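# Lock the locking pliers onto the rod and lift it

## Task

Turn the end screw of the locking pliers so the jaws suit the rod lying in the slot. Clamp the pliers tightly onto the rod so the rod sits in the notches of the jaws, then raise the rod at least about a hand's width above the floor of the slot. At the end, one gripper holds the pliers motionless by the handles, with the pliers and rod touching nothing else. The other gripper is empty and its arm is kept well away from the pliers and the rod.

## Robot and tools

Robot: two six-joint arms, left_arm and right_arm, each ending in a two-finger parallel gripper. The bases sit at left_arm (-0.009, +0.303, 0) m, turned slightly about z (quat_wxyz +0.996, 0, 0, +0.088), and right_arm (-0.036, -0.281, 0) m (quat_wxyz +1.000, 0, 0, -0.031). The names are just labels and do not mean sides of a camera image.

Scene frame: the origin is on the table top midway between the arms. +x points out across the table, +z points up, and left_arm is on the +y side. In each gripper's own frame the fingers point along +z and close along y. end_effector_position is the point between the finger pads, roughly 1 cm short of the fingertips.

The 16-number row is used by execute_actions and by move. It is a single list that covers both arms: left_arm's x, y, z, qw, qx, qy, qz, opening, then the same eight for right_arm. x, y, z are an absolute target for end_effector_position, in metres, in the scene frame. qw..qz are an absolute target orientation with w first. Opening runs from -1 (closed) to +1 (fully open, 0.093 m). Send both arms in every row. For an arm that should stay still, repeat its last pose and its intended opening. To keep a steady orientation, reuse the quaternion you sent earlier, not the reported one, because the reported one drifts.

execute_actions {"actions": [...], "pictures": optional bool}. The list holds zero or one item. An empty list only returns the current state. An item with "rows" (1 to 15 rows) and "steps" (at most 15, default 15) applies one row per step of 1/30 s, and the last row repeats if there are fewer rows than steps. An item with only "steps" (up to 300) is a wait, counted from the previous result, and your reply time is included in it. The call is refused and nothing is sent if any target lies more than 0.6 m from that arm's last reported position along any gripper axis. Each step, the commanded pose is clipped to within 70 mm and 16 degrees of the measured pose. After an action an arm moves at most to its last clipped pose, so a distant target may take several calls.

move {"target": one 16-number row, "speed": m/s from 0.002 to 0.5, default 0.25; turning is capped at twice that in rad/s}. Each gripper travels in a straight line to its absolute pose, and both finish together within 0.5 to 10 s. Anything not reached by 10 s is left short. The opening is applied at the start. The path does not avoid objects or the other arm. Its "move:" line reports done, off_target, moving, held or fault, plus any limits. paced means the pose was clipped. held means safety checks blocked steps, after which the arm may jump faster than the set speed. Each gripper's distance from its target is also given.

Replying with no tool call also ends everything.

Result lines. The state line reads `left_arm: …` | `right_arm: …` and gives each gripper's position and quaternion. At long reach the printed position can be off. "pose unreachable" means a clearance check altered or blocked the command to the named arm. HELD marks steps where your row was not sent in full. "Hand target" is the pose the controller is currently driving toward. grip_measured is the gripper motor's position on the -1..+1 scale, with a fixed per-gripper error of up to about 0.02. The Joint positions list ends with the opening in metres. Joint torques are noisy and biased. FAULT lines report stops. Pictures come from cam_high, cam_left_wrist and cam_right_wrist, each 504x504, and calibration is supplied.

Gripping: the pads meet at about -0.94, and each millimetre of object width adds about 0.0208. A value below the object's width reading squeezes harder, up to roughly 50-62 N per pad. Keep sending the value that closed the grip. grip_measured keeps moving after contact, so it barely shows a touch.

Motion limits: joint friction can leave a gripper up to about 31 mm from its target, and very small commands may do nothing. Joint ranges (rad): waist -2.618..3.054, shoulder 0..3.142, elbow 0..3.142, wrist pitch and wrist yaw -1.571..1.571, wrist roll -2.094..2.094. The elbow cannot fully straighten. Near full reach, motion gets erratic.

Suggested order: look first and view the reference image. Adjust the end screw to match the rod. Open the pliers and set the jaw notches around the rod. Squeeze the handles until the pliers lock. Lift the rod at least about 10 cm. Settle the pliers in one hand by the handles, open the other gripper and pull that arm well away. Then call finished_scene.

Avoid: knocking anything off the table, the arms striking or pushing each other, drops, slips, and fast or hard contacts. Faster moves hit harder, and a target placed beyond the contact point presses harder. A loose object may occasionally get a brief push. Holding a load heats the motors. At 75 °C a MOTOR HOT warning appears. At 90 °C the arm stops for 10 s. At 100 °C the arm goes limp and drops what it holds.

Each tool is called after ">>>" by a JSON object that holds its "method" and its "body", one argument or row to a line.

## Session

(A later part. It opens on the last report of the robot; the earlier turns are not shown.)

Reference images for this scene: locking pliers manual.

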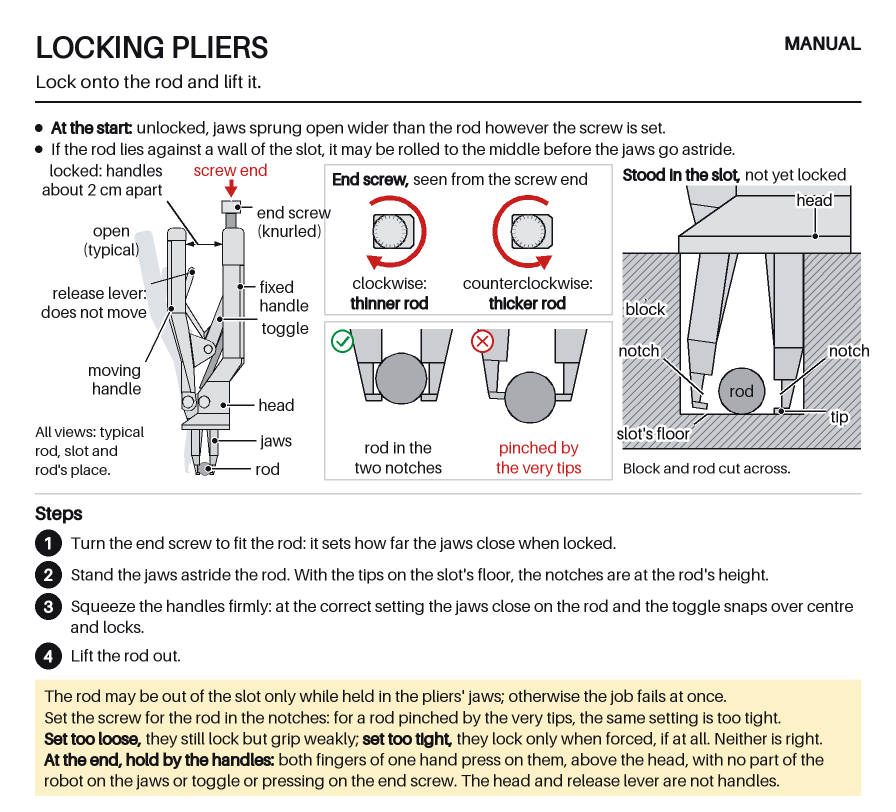

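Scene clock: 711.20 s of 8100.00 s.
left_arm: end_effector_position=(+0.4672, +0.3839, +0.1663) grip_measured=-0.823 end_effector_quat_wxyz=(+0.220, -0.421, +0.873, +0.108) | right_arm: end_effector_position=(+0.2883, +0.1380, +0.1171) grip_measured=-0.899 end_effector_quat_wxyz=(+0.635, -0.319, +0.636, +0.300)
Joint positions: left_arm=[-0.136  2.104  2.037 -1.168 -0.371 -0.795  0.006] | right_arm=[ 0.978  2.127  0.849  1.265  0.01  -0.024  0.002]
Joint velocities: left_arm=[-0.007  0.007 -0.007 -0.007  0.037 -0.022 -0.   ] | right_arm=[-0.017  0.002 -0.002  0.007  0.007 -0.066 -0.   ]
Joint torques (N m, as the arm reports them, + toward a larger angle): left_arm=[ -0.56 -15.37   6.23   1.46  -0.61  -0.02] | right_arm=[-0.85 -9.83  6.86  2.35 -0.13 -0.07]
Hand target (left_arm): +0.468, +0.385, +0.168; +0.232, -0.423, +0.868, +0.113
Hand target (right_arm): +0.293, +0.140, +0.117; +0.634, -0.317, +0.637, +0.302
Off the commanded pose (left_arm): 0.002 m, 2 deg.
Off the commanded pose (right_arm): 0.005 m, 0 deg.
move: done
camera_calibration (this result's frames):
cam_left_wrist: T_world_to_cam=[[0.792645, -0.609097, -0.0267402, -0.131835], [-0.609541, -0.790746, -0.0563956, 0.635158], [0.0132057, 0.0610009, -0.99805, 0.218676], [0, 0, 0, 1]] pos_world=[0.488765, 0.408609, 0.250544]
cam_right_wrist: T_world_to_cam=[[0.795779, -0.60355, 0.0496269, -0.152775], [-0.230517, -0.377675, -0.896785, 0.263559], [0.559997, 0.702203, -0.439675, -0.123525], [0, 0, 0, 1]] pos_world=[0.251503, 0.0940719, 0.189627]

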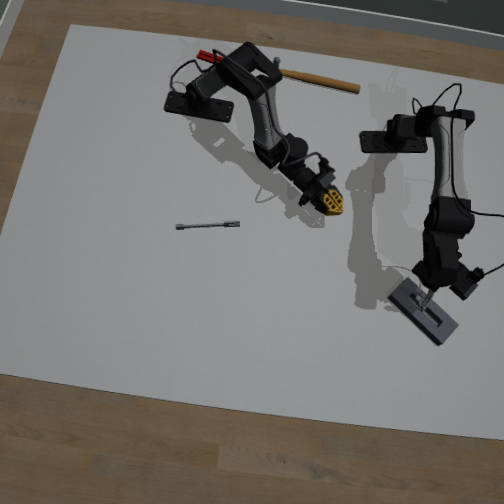

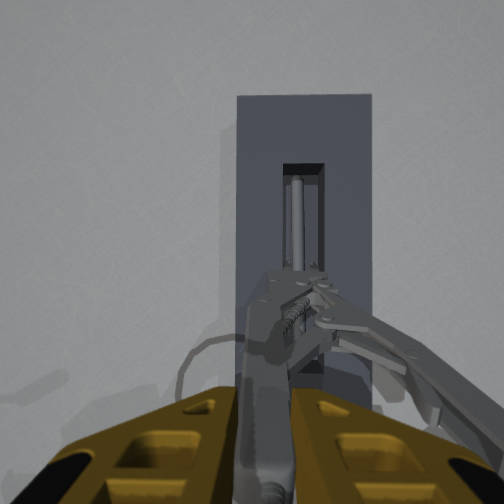

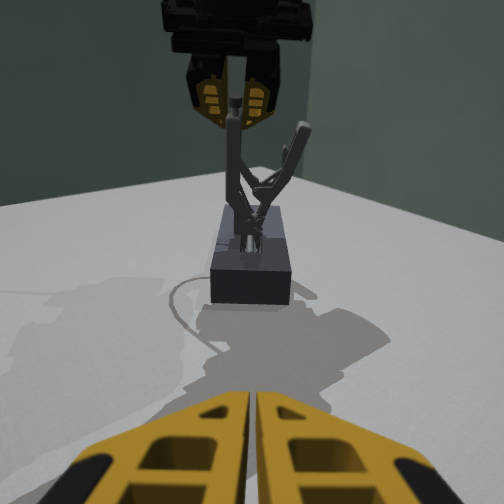

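>>> {"method": "move", "body": {
  "target": [0.489,0.411,0.162,0.233,-0.423,0.868,0.113,-0.67,0.293,0.14,0.117,0.634,-0.317,0.637,0.302,-0.9],
  "speed": 0.012
}}

>>> {"method": "zoom_image", "body": {
  "camera": "cam_high",
  "region": [370,240,500,360]
}}

Scene clock: 718.07 s of 8100.00 s.
left_arm: end_effector_position=(+0.4821, +0.4081, +0.1693) grip_measured=-0.670 end_effector_quat_wxyz=(+0.235, -0.424, +0.867, +0.114) | right_arm: end_effector_position=(+0.2883, +0.1380, +0.1171) grip_measured=-0.899 end_effector_quat_wxyz=(+0.635, -0.319, +0.636, +0.300)
Joint positions: left_arm=[-0.09   2.154  2.112 -1.149 -0.378 -0.75   0.013] | right_arm=[ 0.978  2.127  0.849  1.265  0.01  -0.024  0.002]
Joint velocities: left_arm=[ 0.007 -0.002  0.002 -0.051 -0.007 -0.066  0.   ] | right_arm=[ 0.017  0.012  0.007 -0.066  0.007  0.051 -0.   ]
Joint torques (N m, as the arm reports them, + toward a larger angle): left_arm=[  0.33 -11.81  10.76   1.36  -0.3    0.13] | right_arm=[-0.85 -9.84  6.81  2.34 -0.12 -0.07]
Hand target (left_arm): +0.488, +0.411, +0.162; +0.234, -0.423, +0.868, +0.114
Hand target (right_arm): +0.293, +0.140, +0.117; +0.634, -0.317, +0.637, +0.302
Off the commanded pose (left_arm): 0.010 m, 0 deg.
Off the commanded pose (right_arm): 0.005 m, 0 deg.
move: done
camera_calibration (this result's frames):
cam_left_wrist: T_world_to_cam=[[0.798417, -0.601758, -0.0204241, -0.13566], [-0.600919, -0.79426, -0.0897079, 0.666501], [0.0377604, 0.0838976, -0.995759, 0.198366], [0, 0, 0, 1]] pos_world=[0.501336, 0.431098, 0.254544]
cam_right_wrist: T_world_to_cam=[[0.795779, -0.60355, 0.0496269, -0.152775], [-0.230517, -0.377675, -0.896785, 0.263559], [0.559997, 0.702203, -0.439675, -0.123525], [0, 0, 0, 1]] pos_world=[0.251503, 0.0940719, 0.189627]

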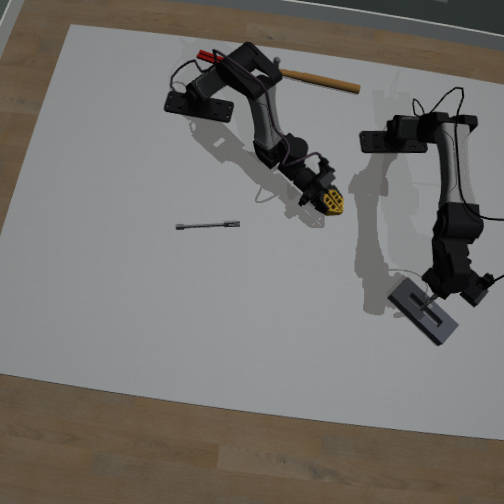

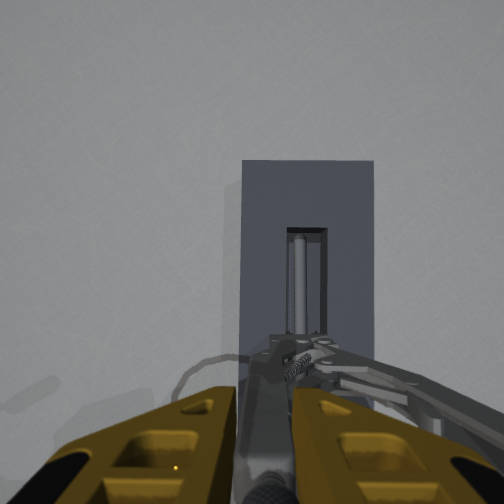

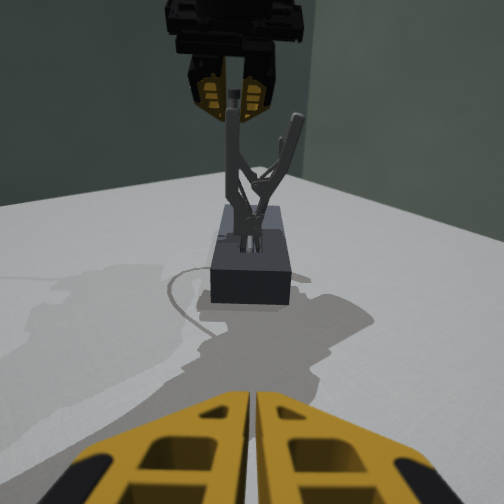

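Region (370, 240, 500, 360) of cam_high's 504x504 image, scaled by 3.877, with more detail than that image has; it fills the top 465 rows of this view, and the rest is white.

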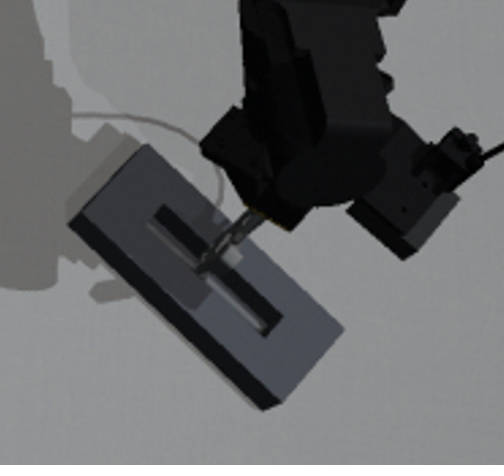

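>>> {"method": "execute_actions", "body": {
  "actions": [
    {"rows":[[0.490,0.409,0.160,0.233,-0.423,0.868,0.113,-0.66,0.293,0.14,0.117,0.634,-0.317,0.637,0.302,-0.9],[0.490,0.409,0.160,0.233,-0.423,0.868,0.113,-0.66,0.293,0.14,0.117,0.634,-0.317,0.637,0.302,-0.9],[0.490,0.409,0.160,0.233,-0.423,0.868,0.113,-0.66,0.293,0.14,0.117,0.634,-0.317,0.637,0.302,-0.9],[0.490,0.409,0.160,0.233,-0.423,0.868,0.113,-0.65,0.293,0.14,0.117,0.634,-0.317,0.637,0.302,-0.9],[0.490,0.409,0.160,0.233,-0.423,0.868,0.113,-0.65,0.293,0.14,0.117,0.634,-0.317,0.637,0.302,-0.9],[0.490,0.409,0.160,0.233,-0.423,0.868,0.113,-0.64,0.293,0.14,0.117,0.634,-0.317,0.637,0.302,-0.9],[0.490,0.409,0.160,0.233,-0.423,0.868,0.113,-0.64,0.293,0.14,0.117,0.634,-0.317,0.637,0.302,-0.9],[0.490,0.409,0.160,0.233,-0.423,0.868,0.113,-0.63,0.293,0.14,0.117,0.634,-0.317,0.637,0.302,-0.9],[0.490,0.409,0.160,0.233,-0.423,0.868,0.113,-0.63,0.293,0.14,0.117,0.634,-0.317,0.637,0.302,-0.9],[0.490,0.409,0.160,0.233,-0.423,0.868,0.113,-0.62,0.293,0.14,0.117,0.634,-0.317,0.637,0.302,-0.9],[0.490,0.409,0.160,0.233,-0.423,0.868,0.113,-0.61,0.293,0.14,0.117,0.634,-0.317,0.637,0.302,-0.9],[0.490,0.409,0.160,0.233,-0.423,0.868,0.113,-0.60,0.293,0.14,0.117,0.634,-0.317,0.637,0.302,-0.9],[0.490,0.409,0.160,0.233,-0.423,0.868,0.113,-0.59,0.293,0.14,0.117,0.634,-0.317,0.637,0.302,-0.9],[0.490,0.409,0.160,0.233,-0.423,0.868,0.113,-0.58,0.293,0.14,0.117,0.634,-0.317,0.637,0.302,-0.9],[0.490,0.409,0.160,0.233,-0.423,0.868,0.113,-0.57,0.293,0.14,0.117,0.634,-0.317,0.637,0.302,-0.9]],"steps":15}
  ]
}}

>>> {"method": "zoom_image", "body": {
  "camera": "cam_right_wrist",
  "region": [190,80,350,270]
}}

Scene clock: 726.77 s of 8100.00 s.
left_arm: end_effector_position=(+0.4835, +0.4083, +0.1607) grip_measured=-0.576 end_effector_quat_wxyz=(+0.228, -0.423, +0.869, +0.117) | right_arm: end_effector_position=(+0.2883, +0.1380, +0.1171) grip_measured=-0.899 end_effector_quat_wxyz=(+0.635, -0.319, +0.636, +0.300)
Joint positions: left_arm=[-0.09   2.172  2.112 -1.147 -0.378 -0.749  0.018] | right_arm=[ 0.978  2.127  0.849  1.265  0.01  -0.024  0.002]
Joint velocities: left_arm=[-0.007  0.002  0.007 -0.066  0.037 -0.037  0.009] | right_arm=[-0.017 -0.012 -0.007 -0.037  0.007 -0.037 -0.001]
Joint torques (N m, as the arm reports them, + toward a larger angle): left_arm=[ -0.15 -12.96  10.91   1.31  -0.33   0.05] | right_arm=[-0.86 -9.85  6.87  2.34 -0.12 -0.08]
Hand target (left_arm): +0.490, +0.409, +0.160; +0.233, -0.423, +0.868, +0.113
Hand target (right_arm): +0.293, +0.140, +0.117; +0.634, -0.317, +0.637, +0.302
Off the commanded pose (left_arm): 0.007 m, 1 deg.
Off the commanded pose (right_arm): 0.005 m, 0 deg.
Steps of this call (steps 1 to 246: nothing new was sent; steps 247 to 261: all 15 steps of this action). Readings (end_effector_position):
247: left_arm (+0.4822, +0.4082, +0.1693) | right_arm (+0.2883, +0.1380, +0.1171)
248: left_arm (+0.4823, +0.4082, +0.1694) | right_arm (+0.2883, +0.1380, +0.1171)
250: left_arm (+0.4824, +0.4082, +0.1694) | right_arm (+0.2883, +0.1380, +0.1171)
254: left_arm (+0.4830, +0.4082, +0.1649) | right_arm (+0.2883, +0.1380, +0.1171)
261: the state above
camera_calibration (this result's frames):
cam_left_wrist: T_world_to_cam=[[0.79786, -0.601936, -0.0330475, -0.134424], [-0.602466, -0.794224, -0.0790184, 0.665686], [0.0213169, 0.0829556, -0.996325, 0.198178], [0, 0, 0, 1]] pos_world=[0.50408, 0.431349, 0.245608]
cam_right_wrist: T_world_to_cam=[[0.795779, -0.60355, 0.0496269, -0.152775], [-0.230517, -0.377675, -0.896785, 0.263559], [0.559997, 0.702203, -0.439675, -0.123525], [0, 0, 0, 1]] pos_world=[0.251503, 0.0940719, 0.189627]

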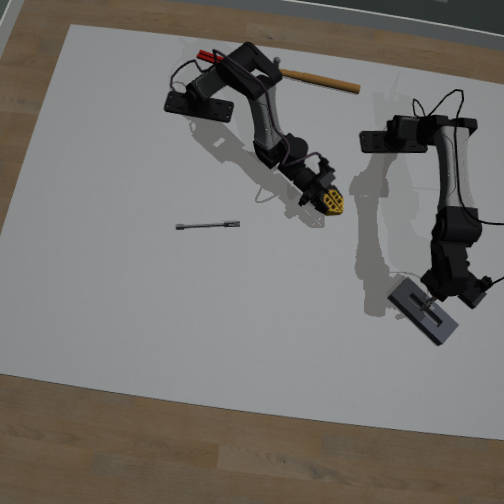

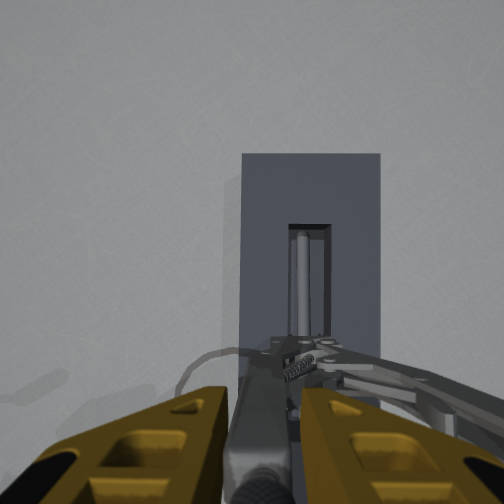

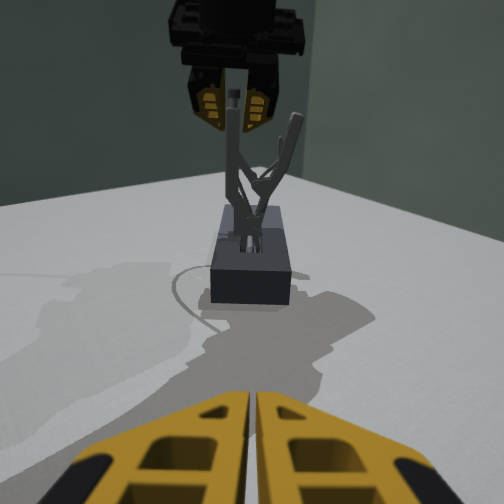

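Region (190, 80, 350, 270) of cam_right_wrist's 504x504 image, scaled by 2.653, with more detail than that image has; it fills the left 424 columns of this view, and the rest is white.

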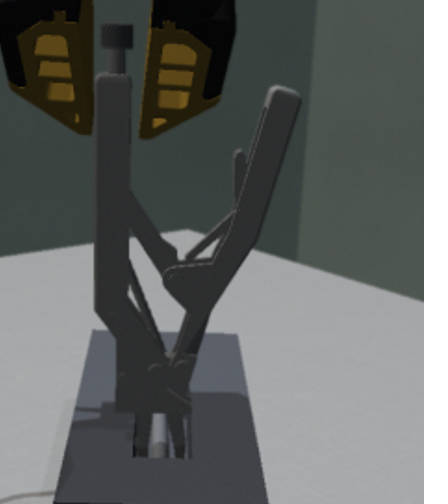

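Standing. Open more, retract up.

>>> {"method": "execute_actions", "body": {
  "actions": [
    {"rows":[[0.490,0.409,0.160,0.233,-0.423,0.868,0.113,-0.55,0.293,0.14,0.117,0.634,-0.317,0.637,0.302,-0.9],[0.490,0.409,0.160,0.233,-0.423,0.868,0.113,-0.53,0.293,0.14,0.117,0.634,-0.317,0.637,0.302,-0.9],[0.490,0.409,0.160,0.233,-0.423,0.868,0.113,-0.5,0.293,0.14,0.117,0.634,-0.317,0.637,0.302,-0.9],[0.490,0.409,0.160,0.233,-0.423,0.868,0.113,-0.47,0.293,0.14,0.117,0.634,-0.317,0.637,0.302,-0.9],[0.490,0.409,0.160,0.233,-0.423,0.868,0.113,-0.43,0.293,0.14,0.117,0.634,-0.317,0.637,0.302,-0.9],[0.490,0.409,0.160,0.233,-0.423,0.868,0.113,-0.38,0.293,0.14,0.117,0.634,-0.317,0.637,0.302,-0.9],[0.490,0.409,0.160,0.233,-0.423,0.868,0.113,-0.32,0.293,0.14,0.117,0.634,-0.317,0.637,0.302,-0.9],[0.490,0.409,0.160,0.233,-0.423,0.868,0.113,-0.25,0.293,0.14,0.117,0.634,-0.317,0.637,0.302,-0.9]],"steps":12}
  ],
  "pictures": false
}}

>>> {"method": "move", "body": {
  "target": [0.484,0.409,0.22,0.233,-0.423,0.868,0.113,-0.25,0.293,0.14,0.117,0.634,-0.317,0.637,0.302,-0.9],
  "speed": 0.04
}}

>>> {"method": "move", "body": {
  "target": [0.508,0.390,0.215,0.270,-0.418,0.857,0.132,1,0.293,0.14,0.117,0.634,-0.317,0.637,0.302,-0.9],
  "speed": 0.05
}}

Scene clock: 733.13 s of 8100.00 s.
left_arm: end_effector_position=(+0.4835, +0.4082, +0.1607) grip_measured=-0.251 end_effector_quat_wxyz=(+0.228, -0.423, +0.869, +0.117) | right_arm: end_effector_position=(+0.2883, +0.1380, +0.1171) grip_measured=-0.899 end_effector_quat_wxyz=(+0.635, -0.319, +0.636, +0.300)
Joint positions: left_arm=[-0.09   2.172  2.112 -1.147 -0.378 -0.749  0.033] | right_arm=[ 0.978  2.127  0.849  1.265  0.01  -0.024  0.002]
Joint velocities: left_arm=[ 0.007 -0.022  0.007  0.007 -0.022 -0.051 -0.001] | right_arm=[-0.007  0.002 -0.002 -0.051 -0.022 -0.051 -0.   ]
Joint torques (N m, as the arm reports them, + toward a larger angle): left_arm=[ -0.18 -13.14  10.95   1.33  -0.33   0.07] | right_arm=[-0.84 -9.84  6.84  2.35 -0.12 -0.07]
Hand target (left_arm): +0.490, +0.409, +0.160; +0.233, -0.423, +0.868, +0.113
Hand target (right_arm): +0.293, +0.140, +0.117; +0.634, -0.317, +0.637, +0.302
Off the commanded pose (left_arm): 0.007 m, 1 deg.
Off the commanded pose (right_arm): 0.005 m, 0 deg.
Steps of this call (steps 1 to 179: nothing new was sent; steps 180 to 191: all 12 steps of this action). Readings (end_effector_position):
180: left_arm (+0.4835, +0.4082, +0.1607) | right_arm (+0.2883, +0.1380, +0.1171)
181: left_arm (+0.4835, +0.4082, +0.1607) | right_arm (+0.2883, +0.1380, +0.1171)
183: left_arm (+0.4835, +0.4082, +0.1607) | right_arm (+0.2883, +0.1380, +0.1171)
187: left_arm (+0.4835, +0.4082, +0.1607) | right_arm (+0.2883, +0.1380, +0.1171)
191: the state above

Scene clock: 735.43 s of 8100.00 s.
left_arm: end_effector_position=(+0.4810, +0.4079, +0.2221) grip_measured=-0.251 end_effector_quat_wxyz=(+0.237, -0.424, +0.867, +0.113) | right_arm: end_effector_position=(+0.2883, +0.1380, +0.1171) grip_measured=-0.899 end_effector_quat_wxyz=(+0.635, -0.319, +0.636, +0.300)
Joint positions: left_arm=[-0.09   2.261  2.512 -1.437 -0.377 -0.749  0.033] | right_arm=[ 0.978  2.127  0.849  1.265  0.01  -0.024  0.002]
Joint velocities: left_arm=[-0.002 -0.007  0.007 -0.022 -0.051  0.007 -0.001] | right_arm=[-0.012 -0.007 -0.002 -0.007 -0.051 -0.037 -0.002]
Joint torques (N m, as the arm reports them, + toward a larger angle): left_arm=[ -0.15 -12.97  10.63   1.13  -0.33   0.1 ] | right_arm=[-0.85 -9.8   6.85  2.33 -0.12 -0.06]
Hand target (left_arm): +0.483, +0.409, +0.220; +0.234, -0.423, +0.868, +0.113
Hand target (right_arm): +0.293, +0.140, +0.117; +0.634, -0.317, +0.637, +0.302
Off the commanded pose (left_arm): 0.004 m, 0 deg.
Off the commanded pose (right_arm): 0.005 m, 0 deg.
move: done
camera_calibration (this result's frames):
cam_left_wrist: T_world_to_cam=[[0.798131, -0.602251, -0.0167398, -0.134309], [-0.600999, -0.793909, -0.0922416, 0.670866], [0.0422627, 0.0836815, -0.995596, 0.248929], [0, 0, 0, 1]] pos_world=[0.499866, 0.430888, 0.307466]
cam_right_wrist: T_world_to_cam=[[0.795779, -0.60355, 0.0496269, -0.152775], [-0.230517, -0.377675, -0.896785, 0.263559], [0.559997, 0.702203, -0.439675, -0.123525], [0, 0, 0, 1]] pos_world=[0.251503, 0.0940719, 0.189627]

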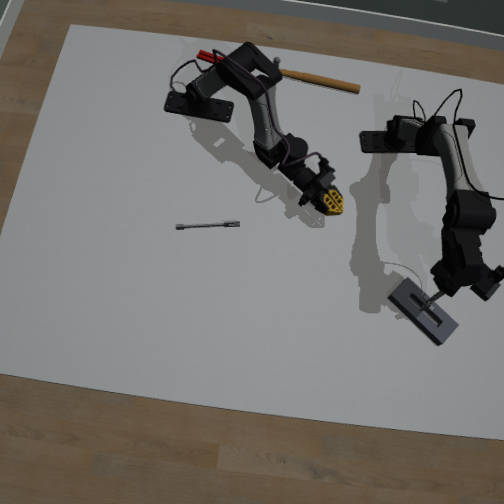

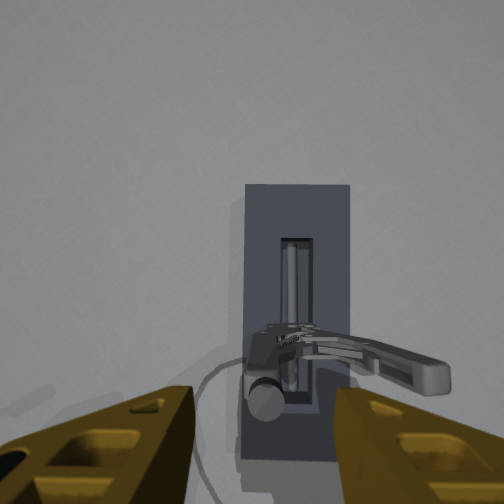

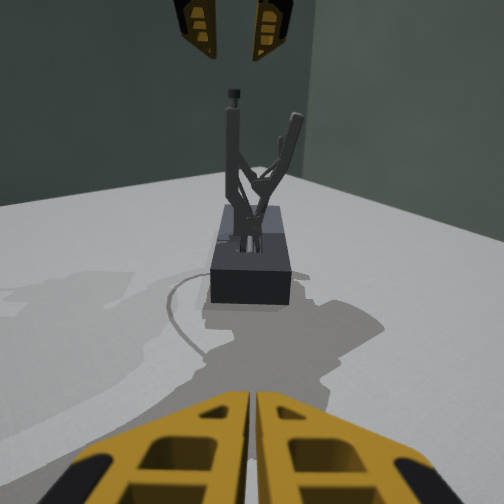

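Scene clock: 736.63 s of 8100.00 s.
left_arm: end_effector_position=(+0.5022, +0.3921, +0.2164) grip_measured=+1.000 end_effector_quat_wxyz=(+0.264, -0.416, +0.860, +0.132) | right_arm: end_effector_position=(+0.2883, +0.1380, +0.1171) grip_measured=-0.899 end_effector_quat_wxyz=(+0.635, -0.319, +0.636, +0.300)
Joint positions: left_arm=[-0.146  2.325  2.571 -1.408 -0.45  -0.777  0.093] | right_arm=[ 0.978  2.127  0.849  1.265  0.01  -0.024  0.002]
Joint velocities: left_arm=[ 0.017  0.012  0.027 -0.037  0.037 -0.007  0.   ] | right_arm=[-0.017  0.017 -0.002  0.081 -0.037 -0.022  0.001]
Joint torques (N m, as the arm reports them, + toward a larger angle): left_arm=[ -0.9  -13.2   10.68   1.32  -0.52  -0.07] | right_arm=[-0.82 -9.82  6.88  2.34 -0.13 -0.07]
Hand target (left_arm): +0.508, +0.390, +0.215; +0.270, -0.418, +0.857, +0.131
Hand target (right_arm): +0.293, +0.140, +0.117; +0.634, -0.317, +0.637, +0.302
Off the commanded pose (left_arm): 0.006 m, 1 deg.
Off the commanded pose (right_arm): 0.005 m, 0 deg.
move: done
camera_calibration (this result's frames):
cam_left_wrist: T_world_to_cam=[[0.795862, -0.604838, -0.0278231, -0.156315], [-0.600934, -0.783436, -0.158452, 0.680704], [0.07404, 0.142826, -0.986975, 0.202679], [0, 0, 0, 1]] pos_world=[0.518457, 0.409795, 0.303549]
cam_right_wrist: T_world_to_cam=[[0.795779, -0.60355, 0.0496269, -0.152775], [-0.230517, -0.377675, -0.896785, 0.263559], [0.559997, 0.702203, -0.439675, -0.123525], [0, 0, 0, 1]] pos_world=[0.251503, 0.0940719, 0.189627]

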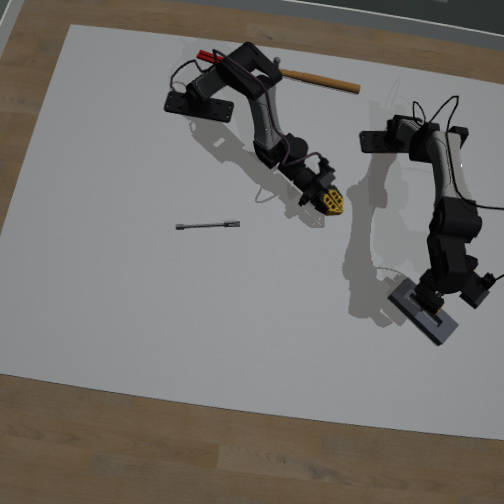

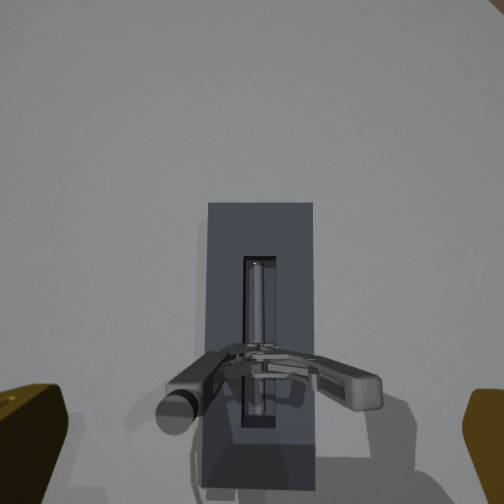

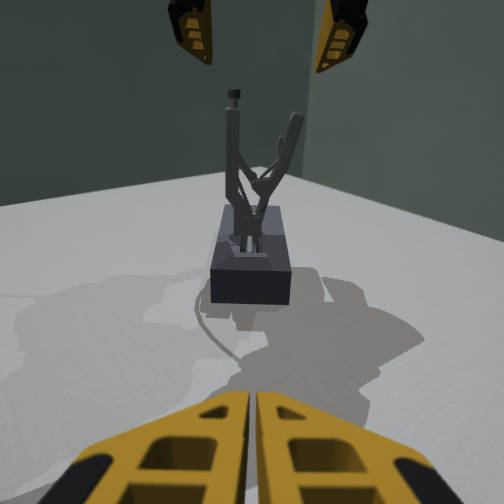

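>>> {"method": "move", "body": {
  "target": [0.505,0.389,0.148,0.270,-0.418,0.857,0.132,1,0.293,0.14,0.117,0.634,-0.317,0.637,0.302,-0.9],
  "speed": 0.04
}}

Scene clock: 744.30 s of 8100.00 s.
left_arm: end_effector_position=(+0.5087, +0.3928, +0.1481) grip_measured=+1.000 end_effector_quat_wxyz=(+0.267, -0.418, +0.858, +0.131) | right_arm: end_effector_position=(+0.2883, +0.1380, +0.1171) grip_measured=-0.899 end_effector_quat_wxyz=(+0.635, -0.319, +0.636, +0.300)
Joint positions: left_arm=[-0.146  2.217  2.096 -1.037 -0.454 -0.78   0.093] | right_arm=[ 0.978  2.127  0.849  1.265  0.01  -0.024  0.002]
Joint velocities: left_arm=[-0.002 -0.002 -0.007  0.022 -0.066 -0.051  0.   ] | right_arm=[ 0.007 -0.022 -0.002 -0.051 -0.037 -0.037  0.   ]
Joint torques (N m, as the arm reports them, + toward a larger angle): left_arm=[ -1.05 -16.72   6.31   1.4   -0.5   -0.06] | right_arm=[-0.82 -9.82  6.89  2.34 -0.12 -0.07]
Hand target (left_arm): +0.506, +0.389, +0.148; +0.270, -0.418, +0.857, +0.132
Hand target (right_arm): +0.293, +0.140, +0.117; +0.634, -0.317, +0.637, +0.302
Off the commanded pose (left_arm): 0.005 m, 0 deg.
Off the commanded pose (right_arm): 0.005 m, 0 deg.
move: done
camera_calibration (this result's frames):
cam_left_wrist: T_world_to_cam=[[0.798773, -0.601186, -0.0231824, -0.166533], [-0.596206, -0.785817, -0.164408, 0.673729], [0.0806225, 0.145146, -0.98612, 0.130239], [0, 0, 0, 1]] pos_world=[0.524203, 0.410407, 0.235337]
cam_right_wrist: T_world_to_cam=[[0.795779, -0.60355, 0.0496269, -0.152775], [-0.230517, -0.377675, -0.896785, 0.263559], [0.559997, 0.702203, -0.439675, -0.123525], [0, 0, 0, 1]] pos_world=[0.251503, 0.0940719, 0.189627]

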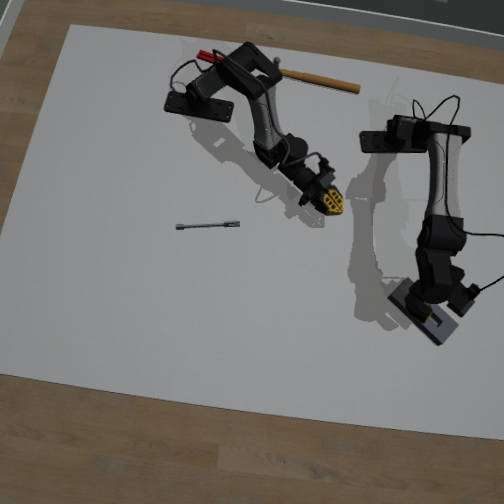

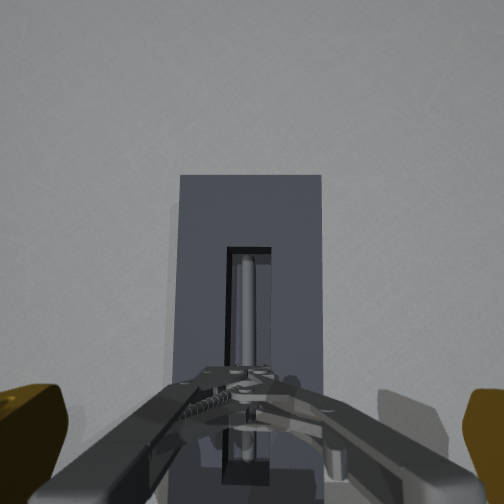

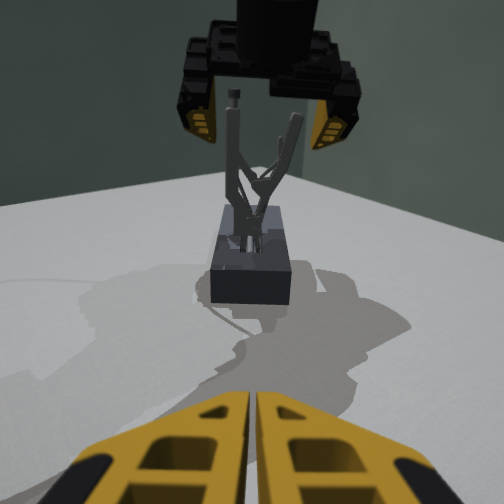

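>>> {"method": "move", "body": {
  "target": [0.498,0.385,0.148,0.270,-0.418,0.857,0.132,0.7,0.293,0.14,0.117,0.634,-0.317,0.637,0.302,-0.9],
  "speed": 0.02
}}

Scene clock: 747.87 s of 8100.00 s.
left_arm: end_effector_position=(+0.5009, +0.3876, +0.1492) grip_measured=+0.701 end_effector_quat_wxyz=(+0.268, -0.417, +0.858, +0.130) | right_arm: end_effector_position=(+0.2883, +0.1380, +0.1171) grip_measured=-0.899 end_effector_quat_wxyz=(+0.635, -0.319, +0.636, +0.300)
Joint positions: left_arm=[-0.157  2.174  2.032 -1.016 -0.456 -0.788  0.079] | right_arm=[ 0.978  2.127  0.849  1.265  0.01  -0.024  0.002]
Joint velocities: left_arm=[ 0.007 -0.007  0.012  0.007  0.051 -0.037  0.001] | right_arm=[-0.007 -0.012 -0.007 -0.022  0.022 -0.022  0.001]
Joint torques (N m, as the arm reports them, + toward a larger angle): left_arm=[ -0.92 -15.96   6.4    1.38  -0.46  -0.08] | right_arm=[-0.84 -9.81  6.86  2.35 -0.13 -0.06]
Hand target (left_arm): +0.498, +0.385, +0.148; +0.270, -0.418, +0.857, +0.132
Hand target (right_arm): +0.293, +0.140, +0.117; +0.634, -0.317, +0.637, +0.302
Off the commanded pose (left_arm): 0.004 m, 0 deg.
Off the commanded pose (right_arm): 0.005 m, 0 deg.
move: done
camera_calibration (this result's frames):
cam_left_wrist: T_world_to_cam=[[0.797153, -0.603428, -0.0205311, -0.162086], [-0.597938, -0.784271, -0.165495, 0.665642], [0.0837625, 0.144202, -0.985997, 0.131548], [0, 0, 0, 1]] pos_world=[0.516201, 0.405267, 0.236538]
cam_right_wrist: T_world_to_cam=[[0.795779, -0.60355, 0.0496269, -0.152775], [-0.230517, -0.377675, -0.896785, 0.263559], [0.559997, 0.702203, -0.439675, -0.123525], [0, 0, 0, 1]] pos_world=[0.251503, 0.0940719, 0.189627]

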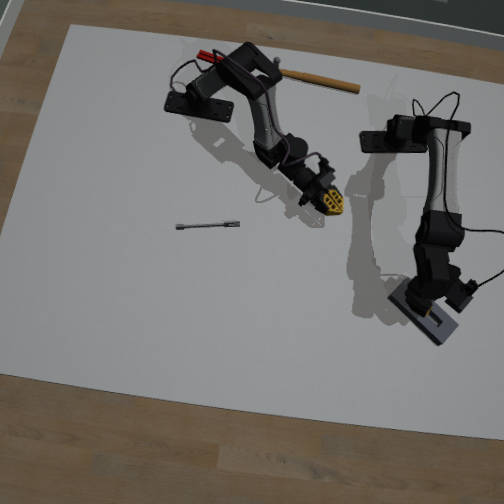

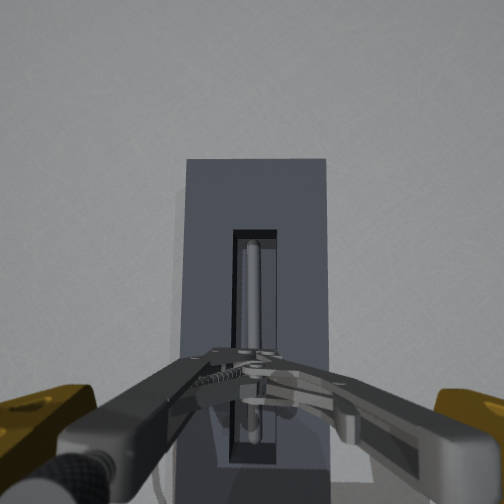

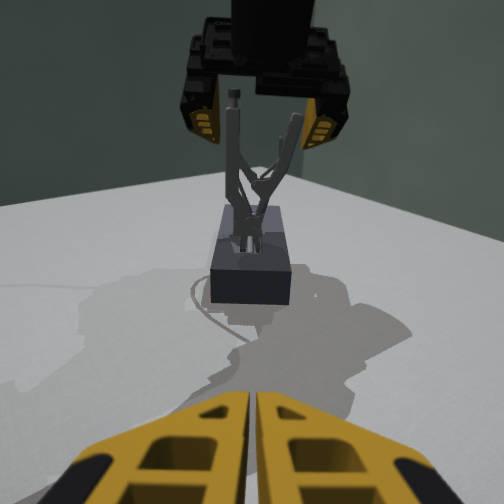

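Ramp close to 0.36.

>>> {"method": "execute_actions", "body": {
  "actions": [
    {"rows":[[0.498,0.385,0.148,0.270,-0.418,0.857,0.132,0.66,0.293,0.14,0.117,0.634,-0.317,0.637,0.302,-0.9],[0.498,0.385,0.148,0.270,-0.418,0.857,0.132,0.62,0.293,0.14,0.117,0.634,-0.317,0.637,0.302,-0.9],[0.498,0.385,0.148,0.270,-0.418,0.857,0.132,0.58,0.293,0.14,0.117,0.634,-0.317,0.637,0.302,-0.9],[0.498,0.385,0.148,0.270,-0.418,0.857,0.132,0.55,0.293,0.14,0.117,0.634,-0.317,0.637,0.302,-0.9],[0.498,0.385,0.148,0.270,-0.418,0.857,0.132,0.52,0.293,0.14,0.117,0.634,-0.317,0.637,0.302,-0.9],[0.498,0.385,0.148,0.270,-0.418,0.857,0.132,0.49,0.293,0.14,0.117,0.634,-0.317,0.637,0.302,-0.9],[0.498,0.385,0.148,0.270,-0.418,0.857,0.132,0.46,0.293,0.14,0.117,0.634,-0.317,0.637,0.302,-0.9],[0.498,0.385,0.148,0.270,-0.418,0.857,0.132,0.43,0.293,0.14,0.117,0.634,-0.317,0.637,0.302,-0.9],[0.498,0.385,0.148,0.270,-0.418,0.857,0.132,0.40,0.293,0.14,0.117,0.634,-0.317,0.637,0.302,-0.9],[0.498,0.385,0.148,0.270,-0.418,0.857,0.132,0.36,0.293,0.14,0.117,0.634,-0.317,0.637,0.302,-0.9]],"steps":15}
  ],
  "pictures": false
}}

>>> {"method": "execute_actions", "body": {
  "actions": [
    {"rows":[[0.496,0.387,0.148,0.270,-0.418,0.857,0.132,0.33,0.293,0.14,0.117,0.634,-0.317,0.637,0.302,-0.9],[0.495,0.388,0.148,0.270,-0.418,0.857,0.132,0.30,0.293,0.14,0.117,0.634,-0.317,0.637,0.302,-0.9],[0.494,0.389,0.148,0.270,-0.418,0.857,0.132,0.27,0.293,0.14,0.117,0.634,-0.317,0.637,0.302,-0.9],[0.493,0.390,0.148,0.270,-0.418,0.857,0.132,0.24,0.293,0.14,0.117,0.634,-0.317,0.637,0.302,-0.9],[0.492,0.391,0.148,0.270,-0.418,0.857,0.132,0.20,0.293,0.14,0.117,0.634,-0.317,0.637,0.302,-0.9]],"steps":15}
  ]
}}

>>> {"method": "zoom_image", "body": {
  "camera": "cam_right_wrist",
  "region": [190,80,350,270]
}}

Scene clock: 757.30 s of 8100.00 s.
left_arm: end_effector_position=(+0.5012, +0.3890, +0.1500) grip_measured=+0.365 end_effector_quat_wxyz=(+0.271, -0.418, +0.857, +0.134) | right_arm: end_effector_position=(+0.2883, +0.1380, +0.1171) grip_measured=-0.899 end_effector_quat_wxyz=(+0.635, -0.319, +0.636, +0.300)
Joint positions: left_arm=[-0.157  2.174  2.032 -1.012 -0.465 -0.789  0.063] | right_arm=[ 0.978  2.127  0.849  1.265  0.01  -0.024  0.002]
Joint velocities: left_arm=[-0.002 -0.007 -0.012  0.007 -0.066  0.022 -0.   ] | right_arm=[-0.007  0.002  0.002  0.037  0.022 -0.007 -0.001]
Joint torques (N m, as the arm reports them, + toward a larger angle): left_arm=[ -0.81 -16.24   6.24   1.38  -0.46  -0.06] | right_arm=[-0.88 -9.83  6.86  2.35 -0.12 -0.06]
Hand target (left_arm): +0.498, +0.385, +0.148; +0.269, -0.418, +0.857, +0.132
Hand target (right_arm): +0.293, +0.140, +0.117; +0.634, -0.317, +0.637, +0.302
Off the commanded pose (left_arm): 0.006 m, 0 deg.
Off the commanded pose (right_arm): 0.005 m, 0 deg.
MOTOR HOT: a motor of the left arm reached 75 °C. Now the hottest motor of the left arm, joint 2 (shoulder), reports 76 °C. The controller's stop level is 90 °C. To cool a motor, set the load down, stop pushing, or move to a pose that needs little force.
Steps of this call (steps 1 to 268: nothing new was sent; steps 269 to 283: all 15 steps of this action). Readings (end_effector_position):
269: left_arm (+0.5012, +0.3877, +0.1493) | right_arm (+0.2883, +0.1380, +0.1171)
270: left_arm (+0.5013, +0.3878, +0.1494) | right_arm (+0.2883, +0.1380, +0.1171)
272: left_arm (+0.5015, +0.3878, +0.1495) | right_arm (+0.2883, +0.1380, +0.1171)
276: left_arm (+0.5015, +0.3884, +0.1498) | right_arm (+0.2883, +0.1380, +0.1171)
283: the state above

Scene clock: 757.80 s of 8100.00 s.
left_arm: end_effector_position=(+0.4981, +0.3882, +0.1504) grip_measured=+0.213 end_effector_quat_wxyz=(+0.276, -0.419, +0.855, +0.129) | right_arm: end_effector_position=(+0.2883, +0.1380, +0.1171) grip_measured=-0.899 end_effector_quat_wxyz=(+0.635, -0.319, +0.636, +0.300)
Joint positions: left_arm=[-0.157  2.145  1.983 -0.98  -0.46  -0.789  0.055] | right_arm=[ 0.978  2.127  0.849  1.265  0.01  -0.024  0.002]
Joint velocities: left_arm=[-0.002 -0.007  0.007 -0.095 -0.007  0.066 -0.001] | right_arm=[-0.002 -0.012  0.007 -0.022 -0.051 -0.022  0.001]
Joint torques (N m, as the arm reports them, + toward a larger angle): left_arm=[  0.08 -16.09   6.52   1.36  -0.41   0.11] | right_arm=[-0.85 -9.84  6.87  2.35 -0.14 -0.06]
Hand target (left_arm): +0.492, +0.391, +0.148; +0.270, -0.418, +0.857, +0.132
Hand target (right_arm): +0.293, +0.140, +0.117; +0.634, -0.317, +0.637, +0.302
Off the commanded pose (left_arm): 0.007 m, 1 deg.
Off the commanded pose (right_arm): 0.005 m, 0 deg.
MOTOR HOT: still on. Now the hottest motor of the left arm, joint 2 (shoulder), reports 76 °C; the controller's stop level is 90 °C.
Steps of this call (steps 1 to 15: all 15 steps of this action). Readings (end_effector_position):
1: left_arm (+0.5009, +0.3891, +0.1501) | right_arm (+0.2883, +0.1380, +0.1171)
2: left_arm (+0.5002, +0.3889, +0.1502) | right_arm (+0.2883, +0.1380, +0.1171)
4: left_arm (+0.4989, +0.3884, +0.1503) | right_arm (+0.2883, +0.1380, +0.1171)
8: left_arm (+0.4982, +0.3882, +0.1505) | right_arm (+0.2883, +0.1380, +0.1171)
15: the state above
camera_calibration (this result's frames):
cam_left_wrist: T_world_to_cam=[[0.798814, -0.601502, -0.00956733, -0.162714], [-0.593236, -0.784998, -0.178466, 0.664521], [0.0998375, 0.148237, -0.9839, 0.123004], [0, 0, 0, 1]] pos_world=[0.511915, 0.405541, 0.238062]
cam_right_wrist: T_world_to_cam=[[0.795779, -0.60355, 0.0496269, -0.152775], [-0.230517, -0.377675, -0.896785, 0.263559], [0.559997, 0.702203, -0.439675, -0.123525], [0, 0, 0, 1]] pos_world=[0.251503, 0.0940719, 0.189627]

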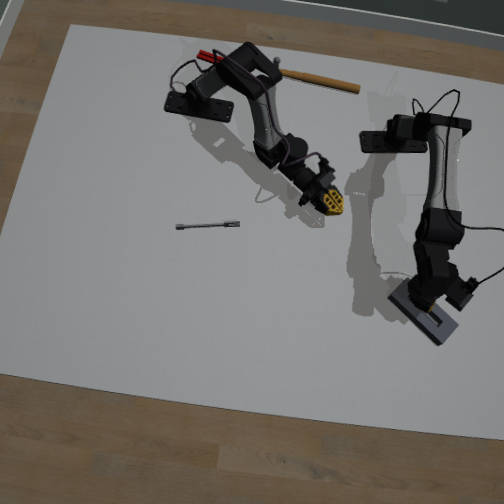

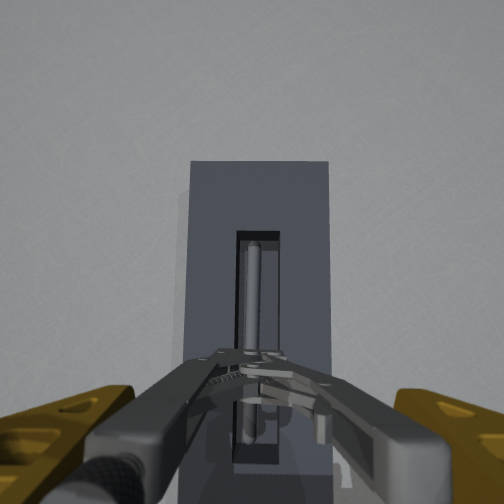

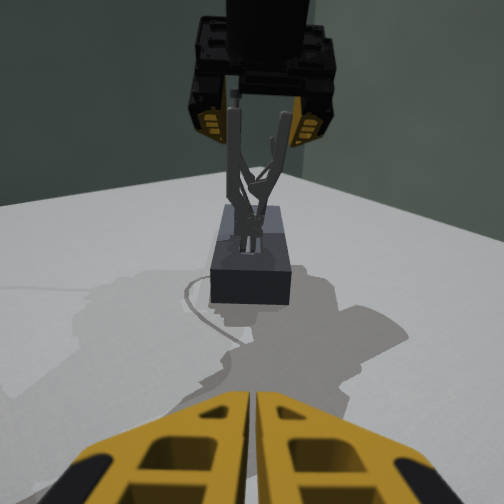

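Region (190, 80, 350, 270) of cam_right_wrist's 504x504 image, scaled by 2.653, with more detail than that image has; it fills the left 424 columns of this view, and the rest is white.

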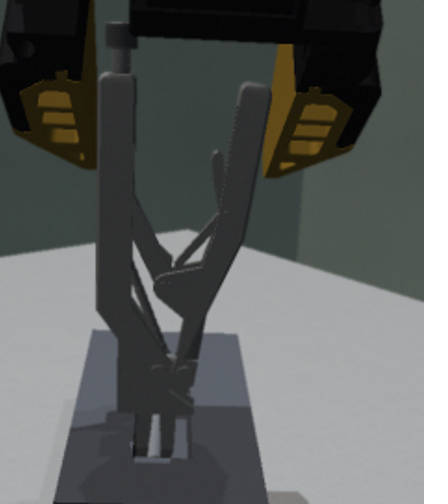

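>>> {"method": "execute_actions", "body": {
  "actions": [
    {"rows":[[0.492,0.391,0.152,0.270,-0.418,0.857,0.132,0.16,0.293,0.14,0.117,0.634,-0.317,0.637,0.302,-0.9],[0.492,0.391,0.152,0.270,-0.418,0.857,0.132,0.12,0.293,0.14,0.117,0.634,-0.317,0.637,0.302,-0.9]],"steps":12}
  ],
  "pictures": false
}}

>>> {"method": "execute_actions", "body": {
  "actions": [
    {"rows":[[0.492,0.391,0.152,0.270,-0.418,0.857,0.132,0.06,0.293,0.14,0.117,0.634,-0.317,0.637,0.302,-0.9],[0.492,0.391,0.152,0.270,-0.418,0.857,0.132,0.0,0.293,0.14,0.117,0.634,-0.317,0.637,0.302,-0.9]],"steps":12}
  ],
  "pictures": false
}}

Scene clock: 761.83 s of 8100.00 s.
left_arm: end_effector_position=(+0.4982, +0.3882, +0.1505) grip_measured=+0.139 end_effector_quat_wxyz=(+0.276, -0.419, +0.855, +0.129) | right_arm: end_effector_position=(+0.2883, +0.1380, +0.1171) grip_measured=-0.899 end_effector_quat_wxyz=(+0.635, -0.319, +0.636, +0.300)
Joint positions: left_arm=[-0.157  2.145  1.983 -0.979 -0.46  -0.789  0.052] | right_arm=[ 0.978  2.127  0.849  1.265  0.01  -0.024  0.002]
Joint velocities: left_arm=[ 0.002 -0.012  0.007 -0.037 -0.066 -0.007 -0.001] | right_arm=[ 0.012 -0.002 -0.002 -0.095  0.037 -0.066  0.001]
Joint torques (N m, as the arm reports them, + toward a larger angle): left_arm=[  0.06 -15.98   7.89   1.18  -0.41   0.11] | right_arm=[-0.88 -9.86  6.87  2.34 -0.12 -0.06]
Hand target (left_arm): +0.492, +0.391, +0.152; +0.270, -0.418, +0.857, +0.132
Hand target (right_arm): +0.293, +0.140, +0.117; +0.634, -0.317, +0.637, +0.302
Off the commanded pose (left_arm): 0.007 m, 1 deg.
Off the commanded pose (right_arm): 0.005 m, 0 deg.
MOTOR HOT: still on. Now the hottest motor of the left arm, joint 2 (shoulder), reports 77 °C; the controller's stop level is 90 °C.
Steps of this call (steps 1 to 109: nothing new was sent; steps 110 to 121: all 12 steps of this action). Readings (end_effector_position):
110: left_arm (+0.4982, +0.3882, +0.1505) | right_arm (+0.2883, +0.1380, +0.1171)
111: left_arm (+0.4982, +0.3882, +0.1505) | right_arm (+0.2883, +0.1380, +0.1171)
113: left_arm (+0.4982, +0.3882, +0.1505) | right_arm (+0.2883, +0.1380, +0.1171)
117: left_arm (+0.4982, +0.3882, +0.1505) | right_arm (+0.2883, +0.1380, +0.1171)
121: the state above

Scene clock: 762.23 s of 8100.00 s.
left_arm: end_effector_position=(+0.4982, +0.3882, +0.1505) grip_measured=+0.134 end_effector_quat_wxyz=(+0.276, -0.419, +0.855, +0.129) | right_arm: end_effector_position=(+0.2883, +0.1380, +0.1171) grip_measured=-0.899 end_effector_quat_wxyz=(+0.635, -0.319, +0.636, +0.300)
Joint positions: left_arm=[-0.157  2.145  1.983 -0.979 -0.46  -0.789  0.052] | right_arm=[ 0.978  2.127  0.849  1.265  0.01  -0.024  0.002]
Joint velocities: left_arm=[ 0.002 -0.002 -0.007 -0.022 -0.037 -0.066 -0.   ] | right_arm=[-0.012 -0.007 -0.002 -0.051 -0.066 -0.007  0.   ]
Joint torques (N m, as the arm reports them, + toward a larger angle): left_arm=[  0.13 -16.04   7.79   1.17  -0.4    0.11] | right_arm=[-0.86 -9.81  6.87  2.34 -0.13 -0.07]
Hand target (left_arm): +0.492, +0.391, +0.152; +0.270, -0.418, +0.857, +0.132
Hand target (right_arm): +0.293, +0.140, +0.117; +0.634, -0.317, +0.637, +0.302
Off the commanded pose (left_arm): 0.007 m, 1 deg.
Off the commanded pose (right_arm): 0.005 m, 0 deg.
MOTOR HOT: still on. Now the hottest motor of the left arm, joint 2 (shoulder), reports 77 °C; the controller's stop level is 90 °C.
Steps of this call (steps 1 to 12: all 12 steps of this action). Readings (end_effector_position):
1: left_arm (+0.4982, +0.3882, +0.1505) | right_arm (+0.2883, +0.1380, +0.1171)
2: left_arm (+0.4982, +0.3882, +0.1505) | right_arm (+0.2883, +0.1380, +0.1171)
4: left_arm (+0.4982, +0.3882, +0.1505) | right_arm (+0.2883, +0.1380, +0.1171)
8: left_arm (+0.4982, +0.3882, +0.1505) | right_arm (+0.2883, +0.1380, +0.1171)
12: the state above

>>> {"method": "execute_actions", "body": {
  "actions": [
    {"rows":[[0.496,0.388,0.150,0.270,-0.418,0.857,0.132,0.14,0.293,0.14,0.117,0.634,-0.317,0.637,0.302,-0.9],[0.496,0.388,0.150,0.270,-0.418,0.857,0.132,0.19,0.293,0.14,0.117,0.634,-0.317,0.637,0.302,-0.9],[0.497,0.388,0.150,0.270,-0.418,0.857,0.132,0.23,0.293,0.14,0.117,0.634,-0.317,0.637,0.302,-0.9],[0.498,0.388,0.150,0.270,-0.418,0.857,0.132,0.27,0.293,0.14,0.117,0.634,-0.317,0.637,0.302,-0.9],[0.499,0.388,0.150,0.270,-0.418,0.857,0.132,0.31,0.293,0.14,0.117,0.634,-0.317,0.637,0.302,-0.9],[0.500,0.388,0.150,0.270,-0.418,0.857,0.132,0.35,0.293,0.14,0.117,0.634,-0.317,0.637,0.302,-0.9],[0.501,0.388,0.150,0.270,-0.418,0.857,0.132,0.39,0.293,0.14,0.117,0.634,-0.317,0.637,0.302,-0.9],[0.502,0.388,0.150,0.270,-0.418,0.857,0.132,0.43,0.293,0.14,0.117,0.634,-0.317,0.637,0.302,-0.9],[0.503,0.387,0.150,0.270,-0.418,0.857,0.132,0.47,0.293,0.14,0.117,0.634,-0.317,0.637,0.302,-0.9],[0.504,0.387,0.150,0.270,-0.418,0.857,0.132,0.51,0.293,0.14,0.117,0.634,-0.317,0.637,0.302,-0.9],[0.504,0.387,0.150,0.270,-0.418,0.857,0.132,0.55,0.293,0.14,0.117,0.634,-0.317,0.637,0.302,-0.9],[0.504,0.387,0.150,0.270,-0.418,0.857,0.132,0.6,0.293,0.14,0.117,0.634,-0.317,0.637,0.302,-0.9],[0.504,0.387,0.150,0.270,-0.418,0.857,0.132,0.66,0.293,0.14,0.117,0.634,-0.317,0.637,0.302,-0.9],[0.504,0.387,0.150,0.270,-0.418,0.857,0.132,0.75,0.293,0.14,0.117,0.634,-0.317,0.637,0.302,-0.9],[0.504,0.387,0.150,0.270,-0.418,0.857,0.132,0.9,0.293,0.14,0.117,0.634,-0.317,0.637,0.302,-0.9]],"steps":15}
  ],
  "pictures": false
}}

>>> {"method": "move", "body": {
  "target": [0.502,0.388,0.22,0.270,-0.418,0.857,0.132,1,0.293,0.14,0.117,0.634,-0.317,0.637,0.302,-0.9],
  "speed": 0.06
}}

Scene clock: 776.90 s of 8100.00 s.
left_arm: end_effector_position=(+0.5015, +0.3878, +0.1506) grip_measured=+0.832 end_effector_quat_wxyz=(+0.272, -0.418, +0.857, +0.129) | right_arm: end_effector_position=(+0.2883, +0.1380, +0.1171) grip_measured=-0.899 end_effector_quat_wxyz=(+0.635, -0.319, +0.636, +0.300)
Joint positions: left_arm=[-0.157  2.169  2.025 -1.005 -0.457 -0.789  0.085] | right_arm=[ 0.978  2.127  0.849  1.265  0.01  -0.024  0.002]
Joint velocities: left_arm=[ 0.002 -0.002  0.032 -0.007  0.095 -0.007  0.14 ] | right_arm=[-0.022  0.002 -0.002  0.037 -0.066 -0.095 -0.   ]
Joint torques (N m, as the arm reports them, + toward a larger angle): left_arm=[ -0.46 -13.09  11.39   1.18  -0.44  -0.04] | right_arm=[-0.84 -9.88  6.86  2.34 -0.14 -0.07]
Hand target (left_arm): +0.504, +0.387, +0.150; +0.270, -0.418, +0.857, +0.132
Hand target (right_arm): +0.293, +0.140, +0.117; +0.634, -0.317, +0.637, +0.302
Off the commanded pose (left_arm): 0.003 m, 0 deg.
Off the commanded pose (right_arm): 0.005 m, 0 deg.
MOTOR HOT: still on. Now the hottest motor of the left arm, joint 2 (shoulder), reports 80 °C; the controller's stop level is 90 °C.
Steps of this call (steps 1 to 425: nothing new was sent; steps 426 to 440: all 15 steps of this action). Readings (end_effector_position):
426: left_arm (+0.4982, +0.3882, +0.1505) | right_arm (+0.2883, +0.1380, +0.1171)
427: left_arm (+0.4982, +0.3882, +0.1505) | right_arm (+0.2883, +0.1380, +0.1171)
429: left_arm (+0.4980, +0.3882, +0.1504) | right_arm (+0.2883, +0.1380, +0.1171)
433: left_arm (+0.4984, +0.3876, +0.1501) | right_arm (+0.2883, +0.1380, +0.1171)
440: the state above

Scene clock: 778.97 s of 8100.00 s.
left_arm: end_effector_position=(+0.4989, +0.3877, +0.2213) grip_measured=+1.000 end_effector_quat_wxyz=(+0.272, -0.418, +0.857, +0.129) | right_arm: end_effector_position=(+0.2883, +0.1380, +0.1171) grip_measured=-0.899 end_effector_quat_wxyz=(+0.635, -0.319, +0.636, +0.300)
Joint positions: left_arm=[-0.157  2.276  2.496 -1.369 -0.457 -0.789  0.093] | right_arm=[ 0.978  2.127  0.849  1.265  0.01  -0.024  0.002]
Joint velocities: left_arm=[-0.007 -0.007  0.012 -0.037 -0.007 -0.007  0.   ] | right_arm=[-0.007  0.007 -0.002  0.022  0.051 -0.037 -0.   ]
Joint torques (N m, as the arm reports them, + toward a larger angle): left_arm=[ -0.37 -13.18  10.93   1.19  -0.47   0.01] | right_arm=[-0.85 -9.85  6.85  2.35 -0.14 -0.07]
Hand target (left_arm): +0.501, +0.388, +0.220; +0.271, -0.418, +0.857, +0.132
Hand target (right_arm): +0.293, +0.140, +0.117; +0.634, -0.317, +0.637, +0.302
Off the commanded pose (left_arm): 0.003 m, 0 deg.
Off the commanded pose (right_arm): 0.005 m, 0 deg.
MOTOR HOT: still on. Now the hottest motor of the left arm, joint 2 (shoulder), reports 80 °C; the controller's stop level is 90 °C.
move: done
camera_calibration (this result's frames):
cam_left_wrist: T_world_to_cam=[[0.797972, -0.602542, -0.0135504, -0.161235], [-0.595485, -0.78476, -0.171899, 0.676871], [0.0929423, 0.145239, -0.985021, 0.197586], [0, 0, 0, 1]] pos_world=[0.513364, 0.405334, 0.308795]
cam_right_wrist: T_world_to_cam=[[0.795779, -0.60355, 0.0496269, -0.152775], [-0.230517, -0.377675, -0.896785, 0.263559], [0.559997, 0.702203, -0.439675, -0.123525], [0, 0, 0, 1]] pos_world=[0.251503, 0.0940719, 0.189627]

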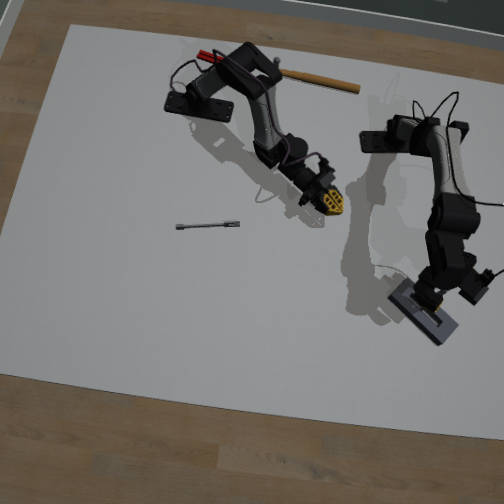

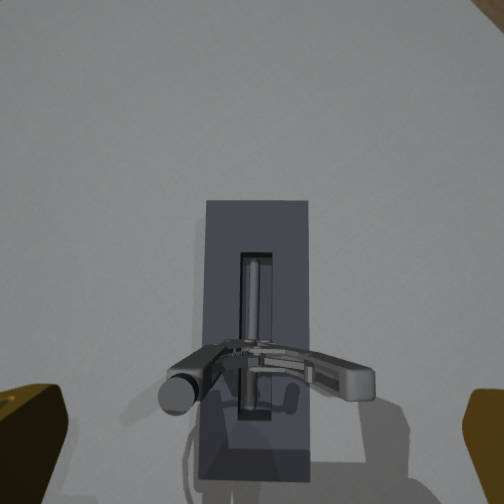

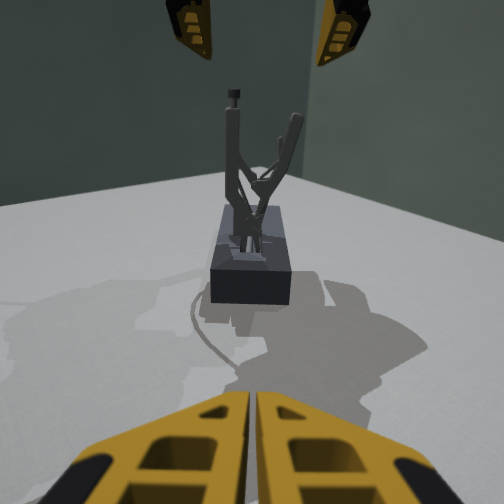

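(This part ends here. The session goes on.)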